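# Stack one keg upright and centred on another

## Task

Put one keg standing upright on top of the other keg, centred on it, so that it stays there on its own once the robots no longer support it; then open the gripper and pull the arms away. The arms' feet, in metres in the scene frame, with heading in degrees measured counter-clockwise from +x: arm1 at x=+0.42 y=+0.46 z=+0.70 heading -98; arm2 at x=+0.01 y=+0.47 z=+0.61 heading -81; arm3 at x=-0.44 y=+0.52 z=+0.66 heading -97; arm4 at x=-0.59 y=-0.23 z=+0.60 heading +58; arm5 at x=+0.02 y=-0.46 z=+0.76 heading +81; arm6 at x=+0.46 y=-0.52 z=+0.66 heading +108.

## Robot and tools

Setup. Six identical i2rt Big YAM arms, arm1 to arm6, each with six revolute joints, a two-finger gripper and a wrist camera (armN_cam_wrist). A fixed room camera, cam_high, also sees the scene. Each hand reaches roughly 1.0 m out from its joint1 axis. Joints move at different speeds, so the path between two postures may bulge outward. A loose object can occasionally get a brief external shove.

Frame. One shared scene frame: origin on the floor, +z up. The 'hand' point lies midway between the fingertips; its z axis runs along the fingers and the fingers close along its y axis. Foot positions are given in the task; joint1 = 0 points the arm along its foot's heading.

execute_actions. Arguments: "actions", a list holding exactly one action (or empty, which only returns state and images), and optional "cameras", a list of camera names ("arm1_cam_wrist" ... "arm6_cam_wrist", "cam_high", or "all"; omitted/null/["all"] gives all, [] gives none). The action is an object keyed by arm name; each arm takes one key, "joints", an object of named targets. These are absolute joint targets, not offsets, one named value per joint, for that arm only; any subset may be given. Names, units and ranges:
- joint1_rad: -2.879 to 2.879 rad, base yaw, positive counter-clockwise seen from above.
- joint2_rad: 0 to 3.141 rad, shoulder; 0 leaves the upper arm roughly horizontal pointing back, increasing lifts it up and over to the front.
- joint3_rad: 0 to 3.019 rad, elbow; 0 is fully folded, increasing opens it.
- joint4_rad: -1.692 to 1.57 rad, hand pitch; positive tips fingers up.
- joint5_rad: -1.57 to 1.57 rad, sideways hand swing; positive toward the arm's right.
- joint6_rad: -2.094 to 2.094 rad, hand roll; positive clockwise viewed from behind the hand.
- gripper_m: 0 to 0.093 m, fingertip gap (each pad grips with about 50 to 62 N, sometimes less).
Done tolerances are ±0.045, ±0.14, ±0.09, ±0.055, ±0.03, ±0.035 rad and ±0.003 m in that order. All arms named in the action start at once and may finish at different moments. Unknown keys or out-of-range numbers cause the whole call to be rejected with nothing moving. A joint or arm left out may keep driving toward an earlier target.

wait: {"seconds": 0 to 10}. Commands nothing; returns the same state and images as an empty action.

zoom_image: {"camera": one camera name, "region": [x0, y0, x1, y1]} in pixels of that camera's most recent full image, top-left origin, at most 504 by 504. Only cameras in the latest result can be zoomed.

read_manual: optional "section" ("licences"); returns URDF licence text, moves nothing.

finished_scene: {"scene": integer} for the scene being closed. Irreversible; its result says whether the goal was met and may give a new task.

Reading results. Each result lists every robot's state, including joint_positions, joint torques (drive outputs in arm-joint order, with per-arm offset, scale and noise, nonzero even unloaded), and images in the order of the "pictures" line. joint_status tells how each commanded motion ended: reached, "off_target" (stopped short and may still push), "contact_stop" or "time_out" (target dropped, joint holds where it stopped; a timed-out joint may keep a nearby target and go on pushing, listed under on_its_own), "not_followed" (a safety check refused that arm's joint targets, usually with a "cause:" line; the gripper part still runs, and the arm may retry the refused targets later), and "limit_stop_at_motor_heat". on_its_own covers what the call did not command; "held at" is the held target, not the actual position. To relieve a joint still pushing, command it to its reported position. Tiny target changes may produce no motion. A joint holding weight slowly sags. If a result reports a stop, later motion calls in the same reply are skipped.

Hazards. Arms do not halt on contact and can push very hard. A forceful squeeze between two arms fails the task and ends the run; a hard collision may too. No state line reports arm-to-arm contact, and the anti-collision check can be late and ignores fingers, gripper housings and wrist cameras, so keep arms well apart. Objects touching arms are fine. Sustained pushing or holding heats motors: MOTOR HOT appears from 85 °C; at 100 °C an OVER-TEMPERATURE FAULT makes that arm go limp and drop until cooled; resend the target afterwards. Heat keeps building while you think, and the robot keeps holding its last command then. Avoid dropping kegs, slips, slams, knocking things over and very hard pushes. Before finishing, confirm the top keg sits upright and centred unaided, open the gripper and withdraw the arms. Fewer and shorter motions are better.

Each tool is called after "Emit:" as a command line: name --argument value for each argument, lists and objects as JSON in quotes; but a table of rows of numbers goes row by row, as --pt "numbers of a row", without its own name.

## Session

Emit:
execute_actions --actions '[]'

Scene clock: 0.00 s.
Joint torques (N m, as the arm reports them, + toward a larger angle): no reading
arm1.joint_positions: joint1_rad=+0.335 joint2_rad=+0.552 joint3_rad=+1.370 joint4_rad=-1.331 joint5_rad=+0.108 joint6_rad=-0.405 gripper_m=+0.094
arm1.joint_status: not commanded
arm1.hand: x=+0.4428 y=+0.2492 z=+1.2473 quat_wxyz=(-0.282, -0.424, -0.752, +0.418) (m; scene frame)
arm2.joint_positions: joint1_rad=-0.242 joint2_rad=+0.622 joint3_rad=+1.469 joint4_rad=-1.475 joint5_rad=-0.151 joint6_rad=+0.288 gripper_m=+0.095
arm2.joint_status: not commanded
arm2.hand: x=+0.0204 y=+0.2620 z=+1.1543 quat_wxyz=(-0.392, -0.713, -0.533, +0.232) (m; scene frame)
arm3.joint_positions: joint1_rad=+0.167 joint2_rad=+0.609 joint3_rad=+1.467 joint4_rad=-1.241 joint5_rad=+0.190 joint6_rad=+0.489 gripper_m=+0.095
arm3.joint_status: not commanded
arm3.hand: x=-0.4689 y=+0.2897 z=+1.2622 quat_wxyz=(-0.444, -0.729, -0.394, +0.340) (m; scene frame)
arm4.joint_positions: joint1_rad=-0.407 joint2_rad=+0.532 joint3_rad=+1.318 joint4_rad=-1.422 joint5_rad=-0.044 joint6_rad=-0.500 gripper_m=+0.094
arm4.joint_status: not commanded
arm4.hand: x=-0.4380 y=-0.1079 z=+1.1075 quat_wxyz=(-0.452, +0.478, -0.752, -0.036) (m; scene frame)
arm5.joint_positions: joint1_rad=+0.310 joint2_rad=+0.629 joint3_rad=+1.465 joint4_rad=-1.187 joint5_rad=+0.267 joint6_rad=+0.089 gripper_m=+0.095
arm5.joint_status: not commanded
arm5.hand: x=+0.0331 y=-0.2214 z=+1.3672 quat_wxyz=(-0.438, +0.536, -0.614, -0.380) (m; scene frame)
arm6.joint_positions: joint1_rad=-0.104 joint2_rad=+0.546 joint3_rad=+1.337 joint4_rad=-1.509 joint5_rad=-0.206 joint6_rad=+0.511 gripper_m=+0.094
arm6.joint_status: not commanded
arm6.hand: x=+0.3842 y=-0.3415 z=+1.1558 quat_wxyz=(-0.085, +0.572, -0.706, -0.408) (m; scene frame)
pictures: arm1_cam_wrist, arm2_cam_wrist, arm3_cam_wrist, arm4_cam_wrist, arm5_cam_wrist, arm6_cam_wrist, cam_high
Images, in order (width x height): arm1_cam_wrist 504x504, arm2_cam_wrist 504x504, arm3_cam_wrist 504x504, arm4_cam_wrist 504x504, arm5_cam_wrist 504x504, arm6_cam_wrist 504x504, cam_high 504x504.

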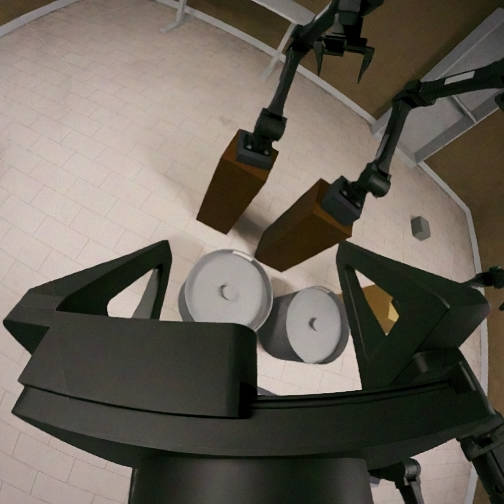

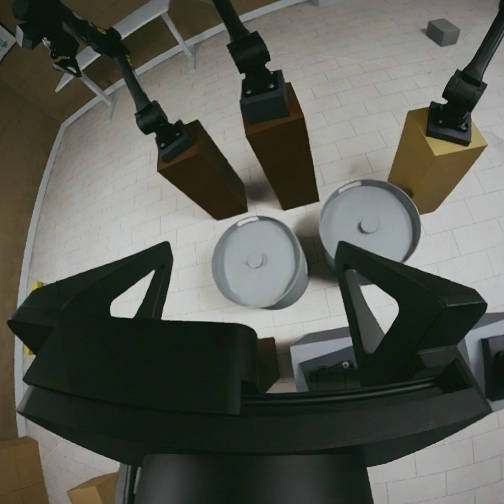

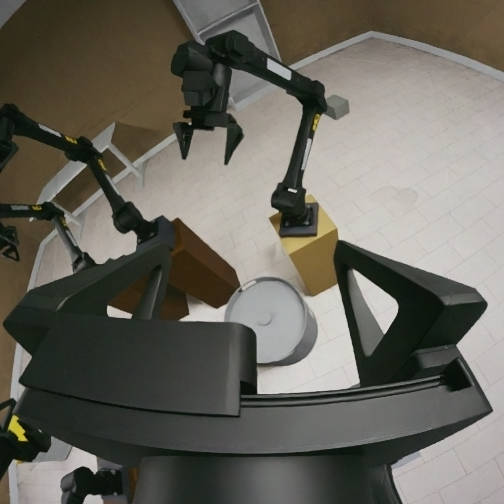

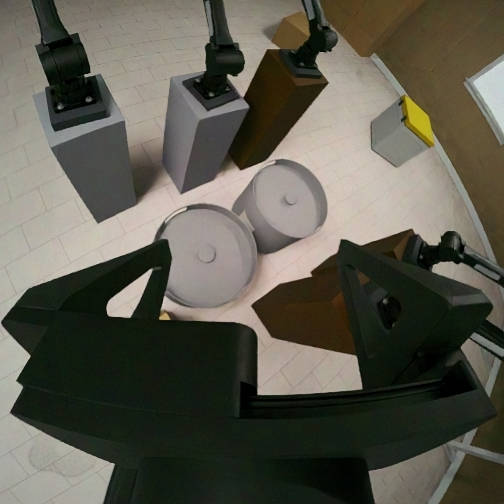

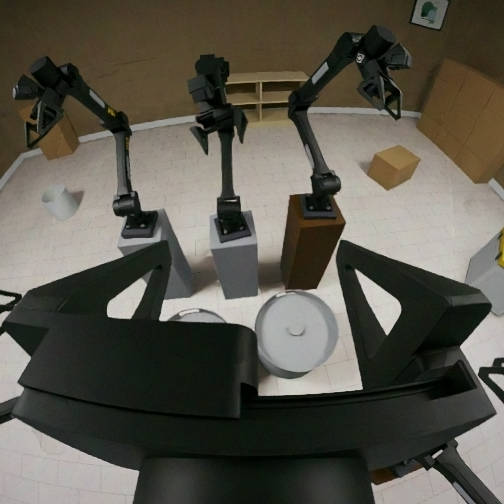

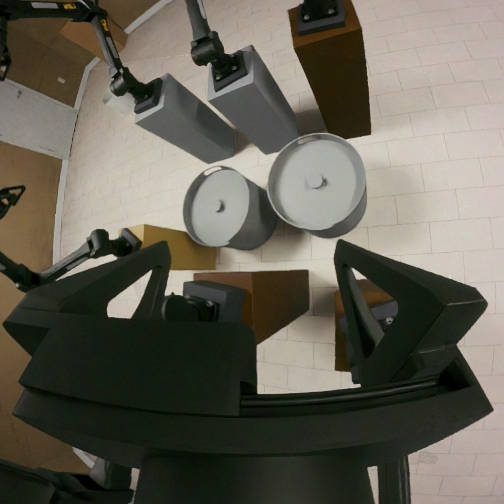

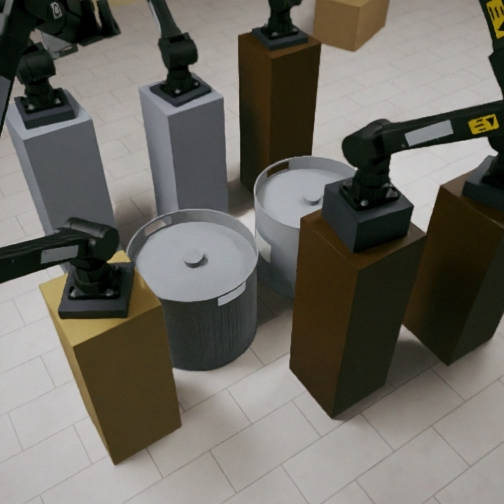

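Emit:
execute_actions --actions '[{"arm1":{"joints":{"joint1_rad":0.155,"joint2_rad":1.4,"joint3_rad":0.826,"joint4_rad":-0.8,"joint5_rad":0,"joint6_rad":-0.46}},"arm2":{"joints":{"joint1_rad":0.226,"joint2_rad":1.2,"joint3_rad":0.672,"joint4_rad":-0.9,"joint5_rad":0,"joint6_rad":1.25}},"arm5":{"joints":{"joint1_rad":-0.694,"joint2_rad":1.4,"joint3_rad":0.946,"joint4_rad":-0.9,"joint5_rad":0,"joint6_rad":0.0}},"arm4":{"joints":{"joint1_rad":-0.803,"joint2_rad":1.5,"joint3_rad":1.3,"joint4_rad":-1.3,"joint5_rad":0,"joint6_rad":1.28}},"arm3":{"joints":{"joint1_rad":-1.0}},"arm6":{"joints":{"joint1_rad":-1.2}}}]' --cameras '[]'

Emit:
execute_actions --actions '[{"arm1":{"joints":{"joint2_rad":2.395,"joint3_rad":0.872,"joint4_rad":-0.035}},"arm2":{"joints":{"joint2_rad":2.1,"joint3_rad":0.68,"joint4_rad":-0.142}},"arm5":{"joints":{"joint2_rad":2.61,"joint3_rad":1.32,"joint4_rad":-0.27}},"arm4":{"joints":{"joint2_rad":2.6,"joint3_rad":2.005,"joint4_rad":-0.955}}}]' --cameras '["arm1_cam_wrist","arm2_cam_wrist","arm4_cam_wrist","arm5_cam_wrist","cam_high"]'

Scene clock: 4.17 s.
Joint torques (N m, as the arm reports them, + toward a larger angle): arm1=[ 0.38 -7.53  9.62  1.11 -0.22 -0.01] | arm2=[-0.59 -6.59  9.49  1.17  0.04  0.17] | arm3=[-1.16  3.11  9.69  1.85  0.11  0.02] | arm4=[-0.95 -7.34 10.58  0.67  0.22  0.09] | arm5=[  2.09 -12.88  11.03   0.73  -0.01  -0.13] | arm6=[-0.15  2.09  8.84  1.31 -0.08 -0.06]
arm1.joint_positions: joint1_rad=+0.161 joint2_rad=+1.384 joint3_rad=+0.803 joint4_rad=-0.817 joint5_rad=+0.003 joint6_rad=-0.448 gripper_m=+0.094
arm1.joint_status: all done
arm1.hand: x=+0.4302 y=+0.0803 z=+0.7646 quat_wxyz=(-0.046, -0.518, -0.851, +0.071) (m; scene frame)
arm2.joint_positions: joint1_rad=+0.221 joint2_rad=+1.217 joint3_rad=+0.672 joint4_rad=-0.917 joint5_rad=-0.001 joint6_rad=+1.238 gripper_m=+0.095
arm2.joint_status: all done
arm2.hand: x=+0.1256 y=+0.1844 z=+0.6714 quat_wxyz=(-0.052, -0.935, -0.351, -0.002) (m; scene frame)
arm3.joint_positions: joint1_rad=-0.989 joint2_rad=+0.609 joint3_rad=+1.467 joint4_rad=-1.241 joint5_rad=+0.190 joint6_rad=+0.489 gripper_m=+0.095
arm3.joint_status: all done
arm3.hand: x=-0.6623 y=+0.4457 z=+1.2613 quat_wxyz=(-0.181, -0.827, +0.064, +0.528) (m; scene frame)
arm4.joint_positions: joint1_rad=-0.803 joint2_rad=+1.492 joint3_rad=+1.289 joint4_rad=-1.302 joint5_rad=-0.002 joint6_rad=+1.271 gripper_m=+0.094
arm4.joint_status: all done
arm4.hand: x=-0.1521 y=-0.1363 z=+0.7971 quat_wxyz=(-0.031, -0.507, -0.861, -0.023) (m; scene frame)
arm5.joint_positions: joint1_rad=-0.697 joint2_rad=+1.397 joint3_rad=+0.932 joint4_rad=-0.908 joint5_rad=+0.001 joint6_rad=+0.015 gripper_m=+0.095
arm5.joint_status: all done
arm5.hand: x=+0.3342 y=-0.1922 z=+0.8599 quat_wxyz=(-0.092, +0.338, -0.936, -0.037) (m; scene frame)
arm6.joint_positions: joint1_rad=-1.189 joint2_rad=+0.546 joint3_rad=+1.337 joint4_rad=-1.509 joint5_rad=-0.206 joint6_rad=+0.511 gripper_m=+0.094
arm6.joint_status: all done
arm6.hand: x=+0.5760 y=-0.3705 z=+1.1576 quat_wxyz=(-0.289, +0.127, -0.898, -0.305) (m; scene frame)
pictures: none
No camera images: the call's "cameras" was empty. Leave "cameras" out to get every camera's image.

Scene clock: 6.00 s.
Joint torques (N m, as the arm reports them, + toward a larger angle): arm1=[  0.69 -12.44   0.78   0.63  -0.19  -0.01] | arm2=[-0.61 -9.06  2.62  0.96  0.03  0.18] | arm3=[-1.17  3.14  9.68  1.85  0.12  0.02] | arm4=[ -1.1  -18.72  10.59   0.29   0.22   0.08] | arm5=[  2.01 -24.76   3.35   0.79  -0.06   0.05] | arm6=[-1.19  2.54  8.76  1.06 -0.02  0.03]
arm1.joint_positions: joint1_rad=+0.157 joint2_rad=+2.381 joint3_rad=+0.867 joint4_rad=-0.049 joint5_rad=+0.002 joint6_rad=-0.449 gripper_m=+0.094
arm1.joint_status: all done
arm1.hand: x=+0.4290 y=+0.0945 z=+0.4165 quat_wxyz=(-0.001, -0.521, -0.853, +0.002) (m; scene frame)
arm2.joint_positions: joint1_rad=+0.221 joint2_rad=+2.081 joint3_rad=+0.672 joint4_rad=-0.158 joint5_rad=-0.001 joint6_rad=+1.238 gripper_m=+0.095
arm2.joint_status: all done
arm2.hand: x=+0.1329 y=+0.1665 z=+0.4093 quat_wxyz=(+0.001, -0.936, -0.352, -0.001) (m; scene frame)
arm3.joint_positions: joint1_rad=-0.989 joint2_rad=+0.609 joint3_rad=+1.467 joint4_rad=-1.241 joint5_rad=+0.190 joint6_rad=+0.489 gripper_m=+0.095
arm3.joint_status: not commanded
arm3.hand: x=-0.6623 y=+0.4457 z=+1.2613 quat_wxyz=(-0.181, -0.827, +0.064, +0.528) (m; scene frame)
arm4.joint_positions: joint1_rad=-0.803 joint2_rad=+2.609 joint3_rad=+1.971 joint4_rad=-0.954 joint5_rad=-0.002 joint6_rad=+1.273 gripper_m=+0.094
arm4.joint_status: all done
arm4.hand: x=+0.0824 y=-0.0918 z=+0.3996 quat_wxyz=(+0.001, -0.508, -0.861, +0.007) (m; scene frame)
arm5.joint_positions: joint1_rad=-0.693 joint2_rad=+2.618 joint3_rad=+1.311 joint4_rad=-0.282 joint5_rad=+0.003 joint6_rad=-0.006 gripper_m=+0.095
arm5.joint_status: all done
arm5.hand: x=+0.3820 y=-0.1466 z=+0.4035 quat_wxyz=(+0.009, +0.351, -0.936, +0.002) (m; scene frame)
arm6.joint_positions: joint1_rad=-1.189 joint2_rad=+0.546 joint3_rad=+1.337 joint4_rad=-1.509 joint5_rad=-0.206 joint6_rad=+0.511 gripper_m=+0.094
arm6.joint_status: not commanded
arm6.hand: x=+0.5760 y=-0.3705 z=+1.1576 quat_wxyz=(-0.289, +0.127, -0.898, -0.305) (m; scene frame)
pictures: arm1_cam_wrist, arm2_cam_wrist, arm4_cam_wrist, arm5_cam_wrist, cam_high
Images, in order (width x height): arm1_cam_wrist 504x504, arm2_cam_wrist 504x504, arm4_cam_wrist 504x504, arm5_cam_wrist 504x504, cam_high 504x504.

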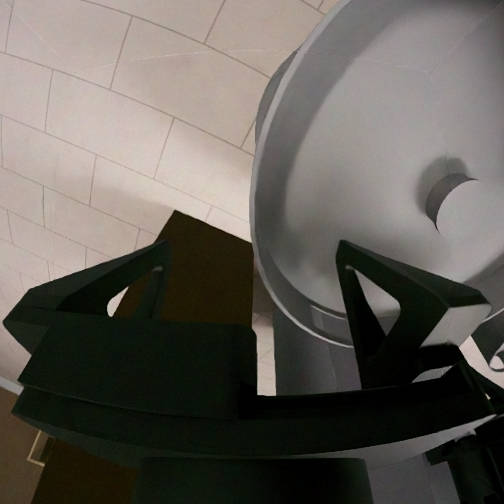

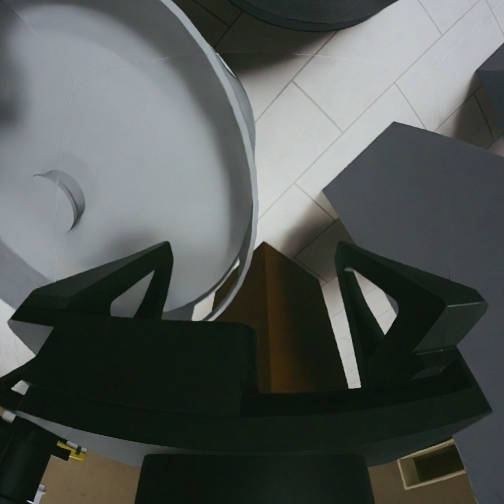

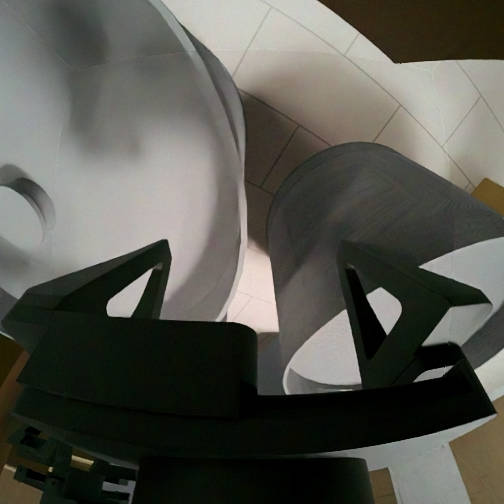

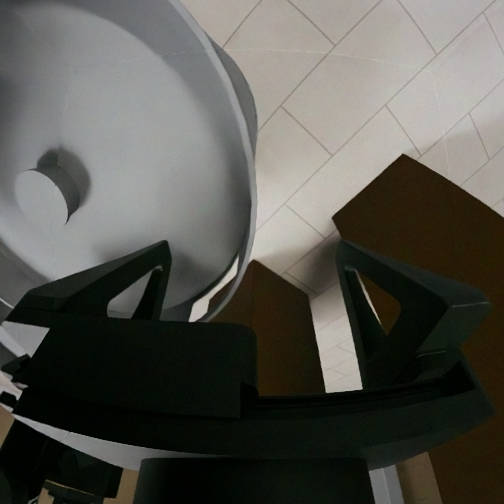

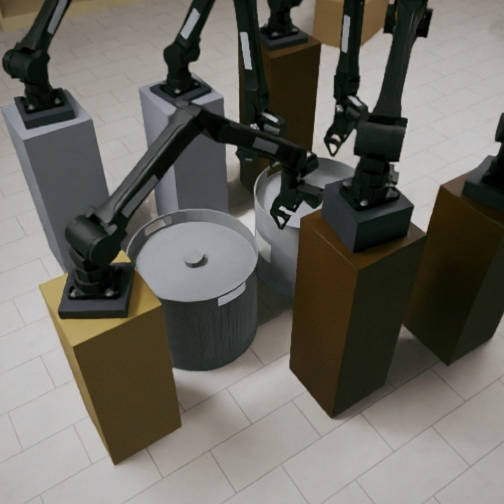

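Emit:
execute_actions --actions '[{"arm1":{"joints":{"joint2_rad":2.648,"joint3_rad":1.011,"joint4_rad":0.074,"gripper_m":0.06}},"arm2":{"joints":{"joint2_rad":2.39,"joint3_rad":0.774,"joint4_rad":0.048,"gripper_m":0.06}},"arm5":{"joints":{"joint2_rad":2.825,"joint3_rad":1.477,"joint4_rad":-0.215,"gripper_m":0.06}},"arm4":{"joints":{"joint2_rad":2.758,"joint3_rad":2.09,"joint4_rad":-0.88,"gripper_m":0.06}}}]' --cameras '[]'

Emit:
execute_actions --actions '[{"arm1":{"joints":{"gripper_m":0}},"arm2":{"joints":{"gripper_m":0}},"arm5":{"joints":{"gripper_m":0}},"arm4":{"joints":{"gripper_m":0}}}]' --cameras '["arm1_cam_wrist","arm2_cam_wrist","arm4_cam_wrist","arm5_cam_wrist"]'

Emit:
execute_actions --actions '[{"arm1":{"joints":{"joint2_rad":2.11,"joint3_rad":0.815,"joint4_rad":-0.159}},"arm2":{"joints":{"joint2_rad":1.8,"joint3_rad":0.677,"joint4_rad":-0.328}},"arm4":{"joints":{"joint2_rad":2.33,"joint3_rad":2.04,"joint4_rad":-1.046}},"arm5":{"joints":{"joint2_rad":2.325,"joint3_rad":1.262,"joint4_rad":-0.345}}}]' --cameras '["cam_high"]'

Scene clock: 9.73 s.
Joint torques (N m, as the arm reports them, + toward a larger angle): arm1=[  0.81 -14.27  -0.47   0.33  -0.18  -0.01] | arm2=[-0.81 -7.94 -1.62  0.26  0.27  0.17] | arm3=[-1.18  3.15  9.71  1.86  0.11  0.02] | arm4=[ -1.08 -14.52   8.72   0.72   0.18   0.07] | arm5=[  2.05 -24.45   2.73   0.2   -0.15   0.11] | arm6=[-0.65  2.3   8.96  1.32 -0.02 -0.09]
arm1.joint_positions: joint1_rad=+0.157 joint2_rad=+2.650 joint3_rad=+1.008 joint4_rad=+0.066 joint5_rad=+0.002 joint6_rad=-0.449 gripper_m=+0.060
arm1.joint_status: all done
arm1.hand: x=+0.4290 y=+0.1019 z=+0.3239 quat_wxyz=(+0.002, -0.521, -0.854, -0.003) (m; scene frame)
arm2.joint_positions: joint1_rad=+0.224 joint2_rad=+2.334 joint3_rad=+0.803 joint4_rad=+0.058 joint5_rad=-0.006 joint6_rad=+1.238 gripper_m=+0.060
arm2.joint_status: all done
arm2.hand: x=+0.1507 y=+0.1276 z=+0.3348 quat_wxyz=(-0.046, -0.935, -0.353, -0.005) (m; scene frame)
arm3.joint_positions: joint1_rad=-0.989 joint2_rad=+0.609 joint3_rad=+1.467 joint4_rad=-1.241 joint5_rad=+0.190 joint6_rad=+0.489 gripper_m=+0.095
arm3.joint_status: not commanded
arm3.hand: x=-0.6623 y=+0.4457 z=+1.2613 quat_wxyz=(-0.181, -0.827, +0.064, +0.528) (m; scene frame)
arm4.joint_positions: joint1_rad=-0.803 joint2_rad=+2.693 joint3_rad=+2.084 joint4_rad=-0.881 joint5_rad=-0.001 joint6_rad=+1.273 gripper_m=+0.060
arm4.joint_status: all done
arm4.hand: x=+0.1229 y=-0.0837 z=+0.3789 quat_wxyz=(-0.037, -0.508, -0.860, -0.027) (m; scene frame)
arm5.joint_positions: joint1_rad=-0.693 joint2_rad=+2.823 joint3_rad=+1.474 joint4_rad=-0.219 joint5_rad=+0.003 joint6_rad=-0.006 gripper_m=+0.060
arm5.joint_status: all done
arm5.hand: x=+0.3880 y=-0.1408 z=+0.3232 quat_wxyz=(-0.001, +0.351, -0.936, -0.001) (m; scene frame)
arm6.joint_positions: joint1_rad=-1.189 joint2_rad=+0.546 joint3_rad=+1.337 joint4_rad=-1.509 joint5_rad=-0.206 joint6_rad=+0.511 gripper_m=+0.094
arm6.joint_status: not commanded
arm6.hand: x=+0.5760 y=-0.3705 z=+1.1576 quat_wxyz=(-0.289, +0.127, -0.898, -0.305) (m; scene frame)
pictures: none
No camera images: the call's "cameras" was empty. Leave "cameras" out to get every camera's image.

Scene clock: 10.47 s.
Joint torques (N m, as the arm reports them, + toward a larger angle): arm1=[  0.83 -14.07  -0.59   0.24  -0.8    0.18] | arm2=[-0.41 -9.57 -0.01  0.17  0.08  0.18] | arm3=[-1.18  3.1   9.7   1.87  0.11  0.02] | arm4=[ -1.18 -16.24   8.57   0.65   0.18   0.07] | arm5=[  2.82 -23.91   2.56   0.26  -0.15   0.25] | arm6=[-1.11  2.1   9.07  1.14 -0.04 -0.11]
arm1.joint_positions: joint1_rad=+0.158 joint2_rad=+2.650 joint3_rad=+1.009 joint4_rad=+0.068 joint5_rad=+0.018 joint6_rad=-0.466 gripper_m=+0.001
arm1.joint_status: all done
arm1.hand: x=+0.4268 y=+0.1006 z=+0.3239 quat_wxyz=(+0.008, -0.513, -0.858, +0.002) (m; scene frame)
arm2.joint_positions: joint1_rad=+0.224 joint2_rad=+2.362 joint3_rad=+0.776 joint4_rad=+0.058 joint5_rad=-0.002 joint6_rad=+1.238 gripper_m=+0.001
arm2.joint_status: all done
arm2.hand: x=+0.1394 y=+0.1533 z=+0.3251 quat_wxyz=(-0.019, -0.936, -0.353, -0.002) (m; scene frame)
arm3.joint_positions: joint1_rad=-0.989 joint2_rad=+0.609 joint3_rad=+1.467 joint4_rad=-1.241 joint5_rad=+0.190 joint6_rad=+0.489 gripper_m=+0.095
arm3.joint_status: not commanded
arm3.hand: x=-0.6623 y=+0.4457 z=+1.2613 quat_wxyz=(-0.181, -0.827, +0.064, +0.528) (m; scene frame)
arm4.joint_positions: joint1_rad=-0.803 joint2_rad=+2.719 joint3_rad=+2.084 joint4_rad=-0.882 joint5_rad=-0.001 joint6_rad=+1.273 gripper_m=+0.000
arm4.joint_status: all done
arm4.hand: x=+0.1138 y=-0.0859 z=+0.3609 quat_wxyz=(-0.028, -0.508, -0.861, -0.018) (m; scene frame)
arm5.joint_positions: joint1_rad=-0.690 joint2_rad=+2.823 joint3_rad=+1.474 joint4_rad=-0.219 joint5_rad=+0.003 joint6_rad=-0.019 gripper_m=+0.002
arm5.joint_status: all done
arm5.hand: x=+0.3872 y=-0.1399 z=+0.3232 quat_wxyz=(-0.001, +0.359, -0.933, -0.001) (m; scene frame)
arm6.joint_positions: joint1_rad=-1.189 joint2_rad=+0.546 joint3_rad=+1.337 joint4_rad=-1.509 joint5_rad=-0.206 joint6_rad=+0.511 gripper_m=+0.094
arm6.joint_status: not commanded
arm6.hand: x=+0.5760 y=-0.3705 z=+1.1576 quat_wxyz=(-0.289, +0.127, -0.898, -0.305) (m; scene frame)
pictures: arm1_cam_wrist, arm2_cam_wrist, arm4_cam_wrist, arm5_cam_wrist
Images, in order (width x height): arm1_cam_wrist 504x504, arm2_cam_wrist 504x504, arm4_cam_wrist 504x504, arm5_cam_wrist 504x504.

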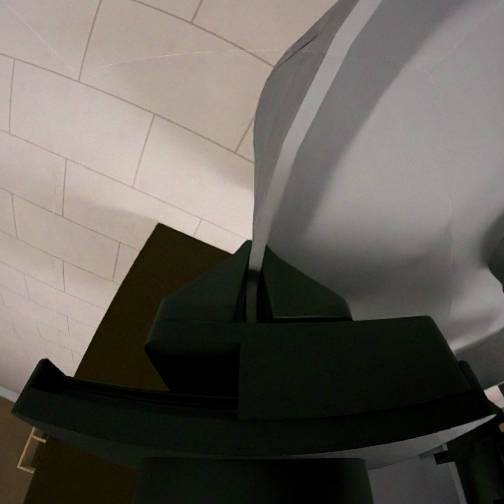

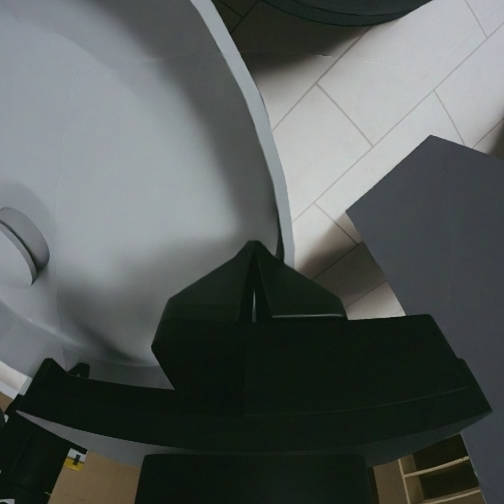

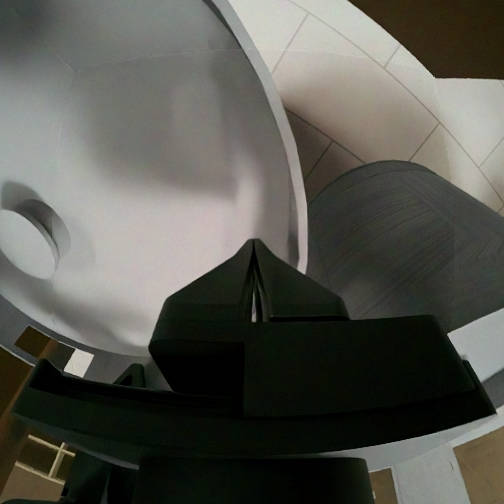

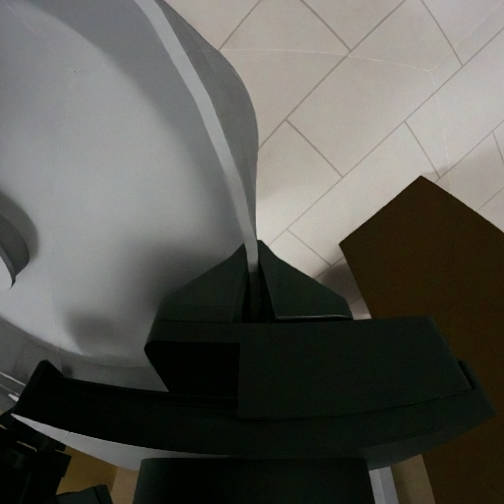

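Scene clock: 12.20 s.
Joint torques (N m, as the arm reports them, + toward a larger angle): arm1=[  1.06 -11.68   2.74  -0.22  -0.14   0.15] | arm2=[-0.86 -9.91  5.75  0.14  0.08  0.14] | arm3=[-1.09  3.11  9.71  1.86  0.11  0.02] | arm4=[ -1.38 -15.91  10.13   0.65   0.25   0.06] | arm5=[  3.05 -21.96   5.2    0.38   0.15  -0.09] | arm6=[-0.68  1.63  8.72  1.16 -0.03 -0.01]
arm1.joint_positions: joint1_rad=+0.156 joint2_rad=+2.090 joint3_rad=+0.816 joint4_rad=-0.149 joint5_rad=+0.001 joint6_rad=-0.464 gripper_m=+0.000
arm1.joint_status: all done
arm1.hand: x=+0.4301 y=+0.0437 z=+0.5184 quat_wxyz=(-0.039, -0.514, -0.855, +0.061) (m; scene frame)
arm2.joint_positions: joint1_rad=+0.224 joint2_rad=+1.798 joint3_rad=+0.669 joint4_rad=-0.313 joint5_rad=-0.002 joint6_rad=+1.242 gripper_m=+0.001
arm2.joint_status: all done
arm2.hand: x=+0.1489 y=+0.1299 z=+0.4990 quat_wxyz=(-0.061, -0.935, -0.350, -0.003) (m; scene frame)
arm3.joint_positions: joint1_rad=-0.989 joint2_rad=+0.609 joint3_rad=+1.467 joint4_rad=-1.241 joint5_rad=+0.190 joint6_rad=+0.489 gripper_m=+0.095
arm3.joint_status: not commanded
arm3.hand: x=-0.6623 y=+0.4457 z=+1.2613 quat_wxyz=(-0.181, -0.827, +0.064, +0.528) (m; scene frame)
arm4.joint_positions: joint1_rad=-0.802 joint2_rad=+2.299 joint3_rad=+2.038 joint4_rad=-1.040 joint5_rad=-0.002 joint6_rad=+1.273 gripper_m=+0.000
arm4.joint_status: all done
arm4.hand: x=+0.1523 y=-0.0735 z=+0.6415 quat_wxyz=(-0.106, -0.502, -0.853, -0.091) (m; scene frame)
arm5.joint_positions: joint1_rad=-0.697 joint2_rad=+2.308 joint3_rad=+1.266 joint4_rad=-0.341 joint5_rad=-0.003 joint6_rad=+0.015 gripper_m=+0.001
arm5.joint_status: all done
arm5.hand: x=+0.4487 y=-0.0918 z=+0.5507 quat_wxyz=(-0.086, +0.338, -0.937, -0.037) (m; scene frame)
arm6.joint_positions: joint1_rad=-1.189 joint2_rad=+0.546 joint3_rad=+1.337 joint4_rad=-1.509 joint5_rad=-0.206 joint6_rad=+0.511 gripper_m=+0.094
arm6.joint_status: not commanded
arm6.hand: x=+0.5760 y=-0.3705 z=+1.1576 quat_wxyz=(-0.289, +0.127, -0.898, -0.305) (m; scene frame)
pictures: cam_high
Images, in order (width x height): cam_high 504x504.

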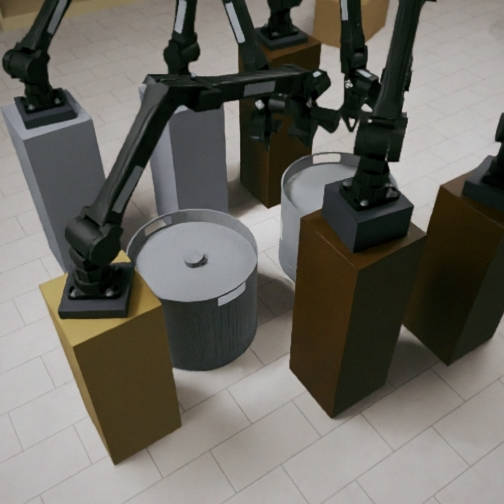

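Emit:
execute_actions --actions '[{"arm1":{"joints":{"joint1_rad":0.36,"joint2_rad":2.35,"joint3_rad":0.955,"joint4_rad":-0.175,"joint6_rad":-0.256,"gripper_m":0.093}},"arm2":{"joints":{"joint1_rad":0.388,"joint2_rad":2.087,"joint3_rad":0.845,"joint4_rad":-0.34,"joint6_rad":1.41,"gripper_m":0.093}},"arm4":{"joints":{"joint2_rad":0.6,"joint3_rad":0.9,"joint4_rad":-1.4}},"arm5":{"joints":{"joint1_rad":-0.5,"joint3_rad":0.9,"joint4_rad":-0.2,"joint6_rad":-0.95,"gripper_m":0.093}},"arm6":{"joints":{"joint1_rad":-0.6,"joint2_rad":1.4,"joint3_rad":0.76,"joint4_rad":-0.9,"joint5_rad":0,"joint6_rad":0.85}}}]' --cameras '[]'

Emit:
execute_actions --actions '[{"arm5":{"joints":{"joint1_rad":-0.256,"joint2_rad":2.51,"joint3_rad":0.958,"joint4_rad":-0.005}},"arm6":{"joints":{"joint1_rad":-0.331,"joint2_rad":2.2,"joint3_rad":0.77,"joint4_rad":-0.12}},"arm4":{"joints":{"joint1_rad":1.2}}}]' --cameras '["arm1_cam_wrist","arm2_cam_wrist","arm5_cam_wrist","arm6_cam_wrist","cam_high"]'

Scene clock: 17.20 s.
Joint torques (N m, as the arm reports them, + toward a larger angle): arm1=[  0.42 -14.91   1.86  -0.54  -0.09   0.23] | arm2=[ -1.34 -10.97   4.19   0.09   0.01   0.18] | arm3=[-1.16  3.11  9.7   1.86  0.11  0.02] | arm4=[-1.03  3.39 10.06  1.27  0.23  0.03] | arm5=[  1.93 -17.75   1.54   0.85  -0.18  -0.06] | arm6=[-0.83 -8.5   6.79  0.11  0.16  0.08]
arm1.joint_positions: joint1_rad=+0.368 joint2_rad=+2.358 joint3_rad=+0.947 joint4_rad=-0.165 joint5_rad=+0.000 joint6_rad=-0.267 gripper_m=+0.093
arm1.joint_status: all done
arm1.hand: x=+0.5133 y=+0.0744 z=+0.4280 quat_wxyz=(+0.002, -0.508, -0.861, -0.004) (m; scene frame)
arm2.joint_positions: joint1_rad=+0.393 joint2_rad=+2.073 joint3_rad=+0.840 joint4_rad=-0.330 joint5_rad=+0.000 joint6_rad=+1.398 gripper_m=+0.093
arm2.joint_status: all done
arm2.hand: x=+0.2167 y=+0.1377 z=+0.4276 quat_wxyz=(-0.001, -0.934, -0.357, -0.001) (m; scene frame)
arm3.joint_positions: joint1_rad=-0.989 joint2_rad=+0.609 joint3_rad=+1.467 joint4_rad=-1.241 joint5_rad=+0.190 joint6_rad=+0.489 gripper_m=+0.095
arm3.joint_status: not commanded
arm3.hand: x=-0.6623 y=+0.4457 z=+1.2613 quat_wxyz=(-0.181, -0.827, +0.064, +0.528) (m; scene frame)
arm4.joint_positions: joint1_rad=-0.802 joint2_rad=+0.595 joint3_rad=+0.902 joint4_rad=-1.397 joint5_rad=-0.002 joint6_rad=+1.273 gripper_m=+0.000
arm4.joint_status: all done
arm4.hand: x=-0.3746 y=-0.1814 z=+0.9000 quat_wxyz=(-0.183, -0.491, -0.836, -0.161) (m; scene frame)
arm5.joint_positions: joint1_rad=-0.502 joint2_rad=+2.308 joint3_rad=+0.903 joint4_rad=-0.213 joint5_rad=+0.001 joint6_rad=-0.934 gripper_m=+0.093
arm5.joint_status: all done
arm5.hand: x=+0.2535 y=-0.1626 z=+0.5003 quat_wxyz=(+0.023, +0.795, -0.606, -0.002) (m; scene frame)
arm6.joint_positions: joint1_rad=-0.604 joint2_rad=+1.389 joint3_rad=+0.756 joint4_rad=-0.917 joint5_rad=-0.001 joint6_rad=+0.839 gripper_m=+0.094
arm6.joint_status: all done
arm6.hand: x=+0.5563 y=-0.2005 z=+0.7019 quat_wxyz=(-0.008, +0.218, -0.976, -0.004) (m; scene frame)
pictures: none
joint command not followed: on one or more control steps a check withheld the commanded joint targets of the arm1 arm, and it was not sent them on those steps.
cause: the commanded joint targets would bring a part of the robot too close to another arm (this arm's wrist (the part past joint 4) and the other arm's wrist (the part past joint 4), along the way the arms are being sent); next, command targets that bring no part of the robot closer to that arm.
joint command not followed: on one or more control steps a check withheld the commanded joint targets of the arm5 arm, and it was not sent them on those steps.
cause: the commanded joint targets would bring a part of the robot too close to another arm (this arm's wrist (the part past joint 4) and the other arm's wrist (the part past joint 4)); next, command targets that bring no part of the robot closer to that arm.
No camera images: the call's "cameras" was empty. Leave "cameras" out to get every camera's image.

Scene clock: 19.20 s.
Joint torques (N m, as the arm reports them, + toward a larger angle): arm1=[  0.26 -14.91   1.86  -0.55  -0.07   0.23] | arm2=[ -1.26 -10.96   4.13   0.09   0.01   0.18] | arm3=[-1.16  3.11  9.72  1.85  0.12  0.02] | arm4=[-0.57  3.17 10.14  1.22  0.15  0.04] | arm5=[  1.68 -18.84   0.58   0.69  -0.11  -0.09] | arm6=[ -0.25 -15.23   1.81   0.13   0.13   0.07]
arm1.joint_positions: joint1_rad=+0.368 joint2_rad=+2.358 joint3_rad=+0.947 joint4_rad=-0.165 joint5_rad=+0.000 joint6_rad=-0.267 gripper_m=+0.093
arm1.joint_status: not commanded
arm1.hand: x=+0.5133 y=+0.0744 z=+0.4280 quat_wxyz=(+0.002, -0.508, -0.861, -0.004) (m; scene frame)
arm2.joint_positions: joint1_rad=+0.393 joint2_rad=+2.073 joint3_rad=+0.840 joint4_rad=-0.330 joint5_rad=+0.000 joint6_rad=+1.398 gripper_m=+0.093
arm2.joint_status: not commanded
arm2.hand: x=+0.2167 y=+0.1377 z=+0.4276 quat_wxyz=(-0.001, -0.934, -0.357, -0.001) (m; scene frame)
arm3.joint_positions: joint1_rad=-0.989 joint2_rad=+0.609 joint3_rad=+1.467 joint4_rad=-1.241 joint5_rad=+0.190 joint6_rad=+0.489 gripper_m=+0.095
arm3.joint_status: not commanded
arm3.hand: x=-0.6623 y=+0.4457 z=+1.2613 quat_wxyz=(-0.181, -0.827, +0.064, +0.528) (m; scene frame)
arm4.joint_positions: joint1_rad=+1.196 joint2_rad=+0.595 joint3_rad=+0.902 joint4_rad=-1.397 joint5_rad=+0.000 joint6_rad=+1.273 gripper_m=+0.000
arm4.joint_status: all done
arm4.hand: x=-0.7266 y=-0.0467 z=+0.8941 quat_wxyz=(+0.036, +0.438, -0.869, -0.228) (m; scene frame)
arm5.joint_positions: joint1_rad=-0.254 joint2_rad=+2.506 joint3_rad=+0.957 joint4_rad=-0.019 joint5_rad=+0.001 joint6_rad=-0.937 gripper_m=+0.093
arm5.joint_status: all done
arm5.hand: x=+0.1729 y=-0.1157 z=+0.4307 quat_wxyz=(-0.002, +0.864, -0.503, -0.002) (m; scene frame)
arm6.joint_positions: joint1_rad=-0.328 joint2_rad=+2.192 joint3_rad=+0.758 joint4_rad=-0.136 joint5_rad=+0.000 joint6_rad=+0.840 gripper_m=+0.094
arm6.joint_status: all done
arm6.hand: x=+0.4681 y=-0.1730 z=+0.4318 quat_wxyz=(-0.002, +0.349, -0.937, +0.006) (m; scene frame)
pictures: arm1_cam_wrist, arm2_cam_wrist, arm5_cam_wrist, arm6_cam_wrist, cam_high
Images, in order (width x height): arm1_cam_wrist 504x504, arm2_cam_wrist 504x504, arm5_cam_wrist 504x504, arm6_cam_wrist 504x504, cam_high 504x504.

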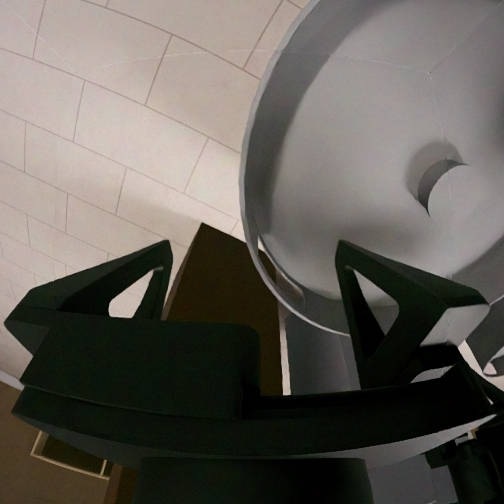

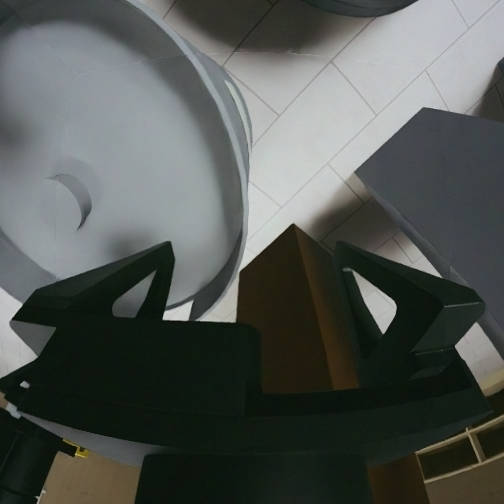

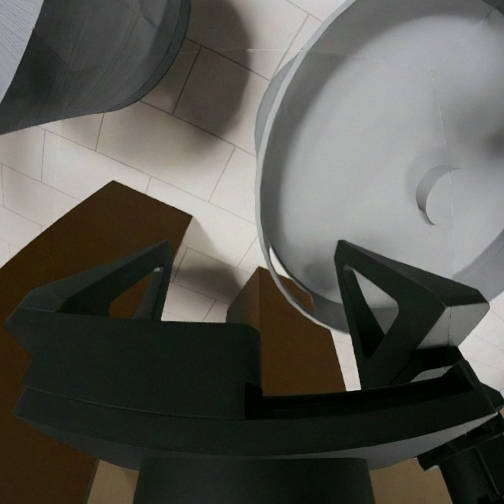

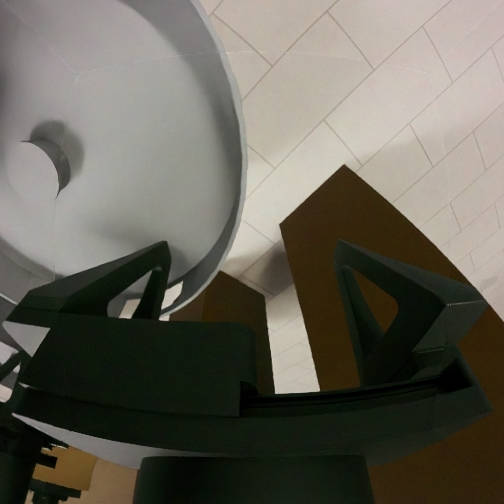

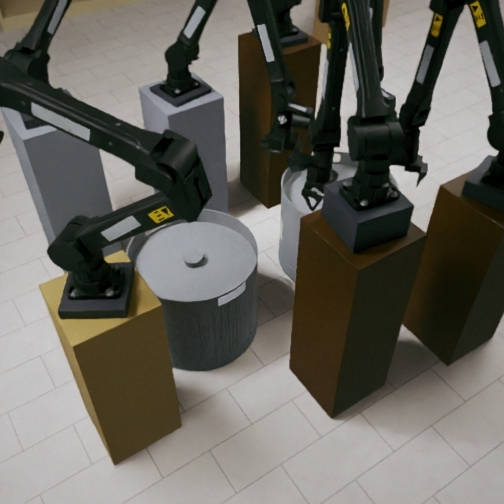

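Emit:
execute_actions --actions '[{"arm1":{"joints":{"joint1_rad":0.4,"joint2_rad":2.5,"joint3_rad":1.02,"joint4_rad":-0.09}},"arm2":{"joints":{"joint2_rad":2.24,"joint3_rad":0.89,"joint4_rad":-0.23}},"arm5":{"joints":{"joint2_rad":2.66,"joint3_rad":1.06,"joint4_rad":0.03}},"arm6":{"joints":{"joint2_rad":2.375,"joint3_rad":0.84,"joint4_rad":-0.035}}}]' --cameras '[]'

Emit:
execute_actions --actions '[{"arm1":{"joints":{"joint2_rad":2.64,"joint3_rad":1.1,"joint4_rad":-0.022}},"arm2":{"joints":{"joint2_rad":2.388,"joint3_rad":0.952,"joint4_rad":-0.135}},"arm5":{"joints":{"joint2_rad":2.803,"joint3_rad":1.18,"joint4_rad":0.06}},"arm6":{"joints":{"joint2_rad":2.532,"joint3_rad":0.93,"joint4_rad":0.043}}}]' --cameras '[]'

Emit:
execute_actions --actions '[{"arm1":{"joints":{"gripper_m":0}},"arm2":{"joints":{"gripper_m":0}},"arm5":{"joints":{"gripper_m":0}},"arm6":{"joints":{"gripper_m":0}}}]' --cameras '["arm1_cam_wrist","arm2_cam_wrist","arm5_cam_wrist","arm6_cam_wrist"]'

Scene clock: 22.27 s.
Joint torques (N m, as the arm reports them, + toward a larger angle): arm1=[  1.51 -14.02   1.02   0.39  -0.08   0.23] | arm2=[ -1.3  -11.69   2.98   0.75   0.01   0.18] | arm3=[-1.17  3.08  9.7   1.84  0.11  0.02] | arm4=[-0.72  3.23 10.11  1.21  0.14  0.04] | arm5=[  1.69 -18.74   0.05   0.57  -0.16  -0.11] | arm6=[ -0.22 -15.88   0.02   0.06   0.15   0.11]
arm1.joint_positions: joint1_rad=+0.393 joint2_rad=+2.491 joint3_rad=+1.016 joint4_rad=-0.099 joint5_rad=+0.000 joint6_rad=-0.267 gripper_m=+0.093
arm1.joint_status: all done
arm1.hand: x=+0.5238 y=+0.0747 z=+0.3810 quat_wxyz=(+0.001, -0.498, -0.867, -0.003) (m; scene frame)
arm2.joint_positions: joint1_rad=+0.393 joint2_rad=+2.226 joint3_rad=+0.886 joint4_rad=-0.243 joint5_rad=+0.000 joint6_rad=+1.398 gripper_m=+0.093
arm2.joint_status: all done
arm2.hand: x=+0.2156 y=+0.1395 z=+0.3756 quat_wxyz=(+0.009, -0.934, -0.357, +0.001) (m; scene frame)
arm3.joint_positions: joint1_rad=-0.989 joint2_rad=+0.609 joint3_rad=+1.467 joint4_rad=-1.241 joint5_rad=+0.190 joint6_rad=+0.489 gripper_m=+0.095
arm3.joint_status: not commanded
arm3.hand: x=-0.6623 y=+0.4457 z=+1.2613 quat_wxyz=(-0.181, -0.827, +0.064, +0.528) (m; scene frame)
arm4.joint_positions: joint1_rad=+1.196 joint2_rad=+0.595 joint3_rad=+0.902 joint4_rad=-1.397 joint5_rad=+0.000 joint6_rad=+1.273 gripper_m=+0.000
arm4.joint_status: not commanded
arm4.hand: x=-0.7266 y=-0.0467 z=+0.8941 quat_wxyz=(+0.036, +0.438, -0.869, -0.228) (m; scene frame)
arm5.joint_positions: joint1_rad=-0.254 joint2_rad=+2.652 joint3_rad=+1.060 joint4_rad=+0.023 joint5_rad=+0.001 joint6_rad=-0.937 gripper_m=+0.093
arm5.joint_status: all done
arm5.hand: x=+0.1745 y=-0.1115 z=+0.3789 quat_wxyz=(-0.002, +0.864, -0.503, -0.002) (m; scene frame)
arm6.joint_positions: joint1_rad=-0.328 joint2_rad=+2.373 joint3_rad=+0.840 joint4_rad=-0.044 joint5_rad=+0.000 joint6_rad=+0.840 gripper_m=+0.094
arm6.joint_status: all done
arm6.hand: x=+0.4687 y=-0.1693 z=+0.3744 quat_wxyz=(-0.001, +0.349, -0.937, +0.009) (m; scene frame)
pictures: none
No camera images: the call's "cameras" was empty. Leave "cameras" out to get every camera's image.

Scene clock: 23.40 s.
Joint torques (N m, as the arm reports them, + toward a larger angle): arm1=[  1.61 -13.98   0.4    0.45  -0.08   0.24] | arm2=[ -1.32 -11.95   2.04   0.71   0.01   0.18] | arm3=[-1.17  3.13  9.7   1.85  0.11  0.02] | arm4=[-0.53  3.07 10.15  1.19  0.14  0.04] | arm5=[  3.19 -19.5   -0.14   0.5   -0.09  -0.07] | arm6=[ -0.63 -16.57  -0.64   0.06   0.13   0.07]
arm1.joint_positions: joint1_rad=+0.393 joint2_rad=+2.630 joint3_rad=+1.097 joint4_rad=-0.031 joint5_rad=+0.000 joint6_rad=-0.267 gripper_m=+0.093
arm1.joint_status: all done
arm1.hand: x=+0.5242 y=+0.0735 z=+0.3304 quat_wxyz=(-0.002, -0.498, -0.867, +0.001) (m; scene frame)
arm2.joint_positions: joint1_rad=+0.393 joint2_rad=+2.370 joint3_rad=+0.948 joint4_rad=-0.146 joint5_rad=+0.000 joint6_rad=+1.398 gripper_m=+0.093
arm2.joint_status: all done
arm2.hand: x=+0.2195 y=+0.1334 z=+0.3262 quat_wxyz=(+0.001, -0.934, -0.357, +0.000) (m; scene frame)
arm3.joint_positions: joint1_rad=-0.989 joint2_rad=+0.609 joint3_rad=+1.467 joint4_rad=-1.241 joint5_rad=+0.190 joint6_rad=+0.489 gripper_m=+0.095
arm3.joint_status: not commanded
arm3.hand: x=-0.6623 y=+0.4457 z=+1.2613 quat_wxyz=(-0.181, -0.827, +0.064, +0.528) (m; scene frame)
arm4.joint_positions: joint1_rad=+1.196 joint2_rad=+0.595 joint3_rad=+0.902 joint4_rad=-1.397 joint5_rad=+0.000 joint6_rad=+1.273 gripper_m=+0.000
arm4.joint_status: not commanded
arm4.hand: x=-0.7266 y=-0.0467 z=+0.8941 quat_wxyz=(+0.036, +0.438, -0.869, -0.228) (m; scene frame)
arm5.joint_positions: joint1_rad=-0.254 joint2_rad=+2.793 joint3_rad=+1.180 joint4_rad=+0.053 joint5_rad=+0.001 joint6_rad=-0.937 gripper_m=+0.093
arm5.joint_status: all done
arm5.hand: x=+0.1771 y=-0.1051 z=+0.3263 quat_wxyz=(-0.006, +0.864, -0.503, -0.003) (m; scene frame)
arm6.joint_positions: joint1_rad=-0.328 joint2_rad=+2.528 joint3_rad=+0.930 joint4_rad=+0.033 joint5_rad=+0.000 joint6_rad=+0.840 gripper_m=+0.094
arm6.joint_status: all done
arm6.hand: x=+0.4692 y=-0.1617 z=+0.3223 quat_wxyz=(-0.003, +0.349, -0.937, +0.003) (m; scene frame)
pictures: none
No camera images: the call's "cameras" was empty. Leave "cameras" out to get every camera's image.

Scene clock: 24.23 s.
Joint torques (N m, as the arm reports them, + toward a larger angle): arm1=[  1.18 -14.49   0.4    0.35  -0.54  -0.01] | arm2=[ -1.36 -12.04   1.93   0.62   0.     0.51] | arm3=[-1.18  3.13  9.69  1.85  0.11  0.02] | arm4=[-0.59  3.3  10.09  1.2   0.15  0.03] | arm5=[  1.96 -19.86   0.1    0.5    0.12  -0.22] | arm6=[ -0.09 -15.54  -0.34  -0.01   0.68  -0.74]
arm1.joint_positions: joint1_rad=+0.400 joint2_rad=+2.630 joint3_rad=+1.097 joint4_rad=-0.031 joint5_rad=+0.012 joint6_rad=-0.246 gripper_m=+0.002
arm1.joint_status: all done
arm1.hand: x=+0.5247 y=+0.0735 z=+0.3304 quat_wxyz=(+0.002, -0.504, -0.864, +0.005) (m; scene frame)
arm2.joint_positions: joint1_rad=+0.393 joint2_rad=+2.370 joint3_rad=+0.951 joint4_rad=-0.141 joint5_rad=+0.000 joint6_rad=+1.365 gripper_m=+0.002
arm2.joint_status: all done
arm2.hand: x=+0.2209 y=+0.1310 z=+0.3264 quat_wxyz=(-0.002, -0.928, -0.372, -0.001) (m; scene frame)
arm3.joint_positions: joint1_rad=-0.989 joint2_rad=+0.609 joint3_rad=+1.467 joint4_rad=-1.241 joint5_rad=+0.190 joint6_rad=+0.489 gripper_m=+0.095
arm3.joint_status: not commanded
arm3.hand: x=-0.6623 y=+0.4457 z=+1.2613 quat_wxyz=(-0.181, -0.827, +0.064, +0.528) (m; scene frame)
arm4.joint_positions: joint1_rad=+1.196 joint2_rad=+0.595 joint3_rad=+0.902 joint4_rad=-1.397 joint5_rad=+0.000 joint6_rad=+1.273 gripper_m=+0.000
arm4.joint_status: not commanded
arm4.hand: x=-0.7266 y=-0.0467 z=+0.8941 quat_wxyz=(+0.036, +0.438, -0.869, -0.228) (m; scene frame)
arm5.joint_positions: joint1_rad=-0.253 joint2_rad=+2.795 joint3_rad=+1.173 joint4_rad=+0.051 joint5_rad=-0.004 joint6_rad=-0.921 gripper_m=+0.003
arm5.joint_status: all done
arm5.hand: x=+0.1737 y=-0.1098 z=+0.3258 quat_wxyz=(-0.001, +0.861, -0.509, -0.004) (m; scene frame)
arm6.joint_positions: joint1_rad=-0.337 joint2_rad=+2.529 joint3_rad=+0.927 joint4_rad=+0.036 joint5_rad=-0.011 joint6_rad=+0.929 gripper_m=+0.003
arm6.joint_status: all done
arm6.hand: x=+0.4705 y=-0.1637 z=+0.3223 quat_wxyz=(+0.002, +0.303, -0.953, +0.002) (m; scene frame)
pictures: arm1_cam_wrist, arm2_cam_wrist, arm5_cam_wrist, arm6_cam_wrist
Images, in order (width x height): arm1_cam_wrist 504x504, arm2_cam_wrist 504x504, arm5_cam_wrist 504x504, arm6_cam_wrist 504x504.

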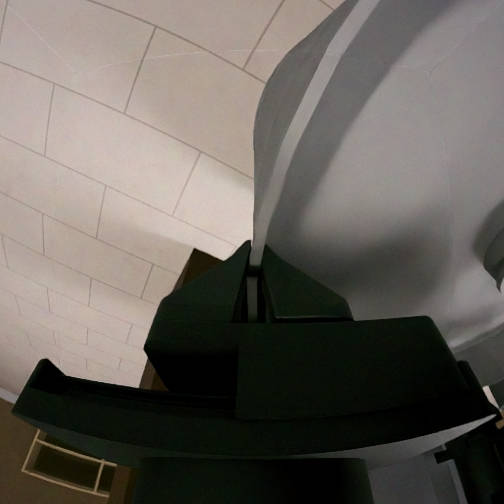

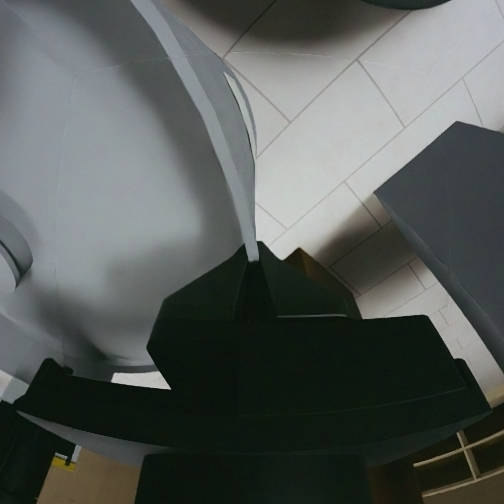

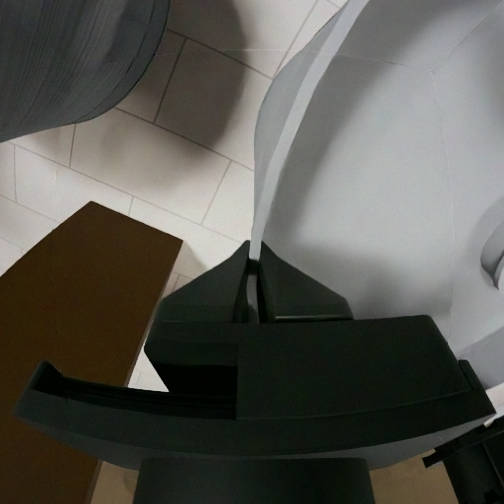

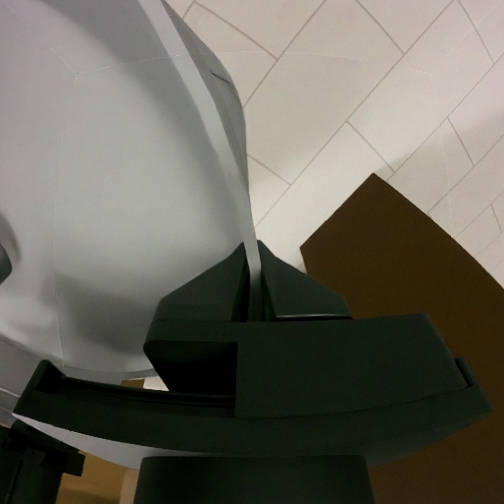

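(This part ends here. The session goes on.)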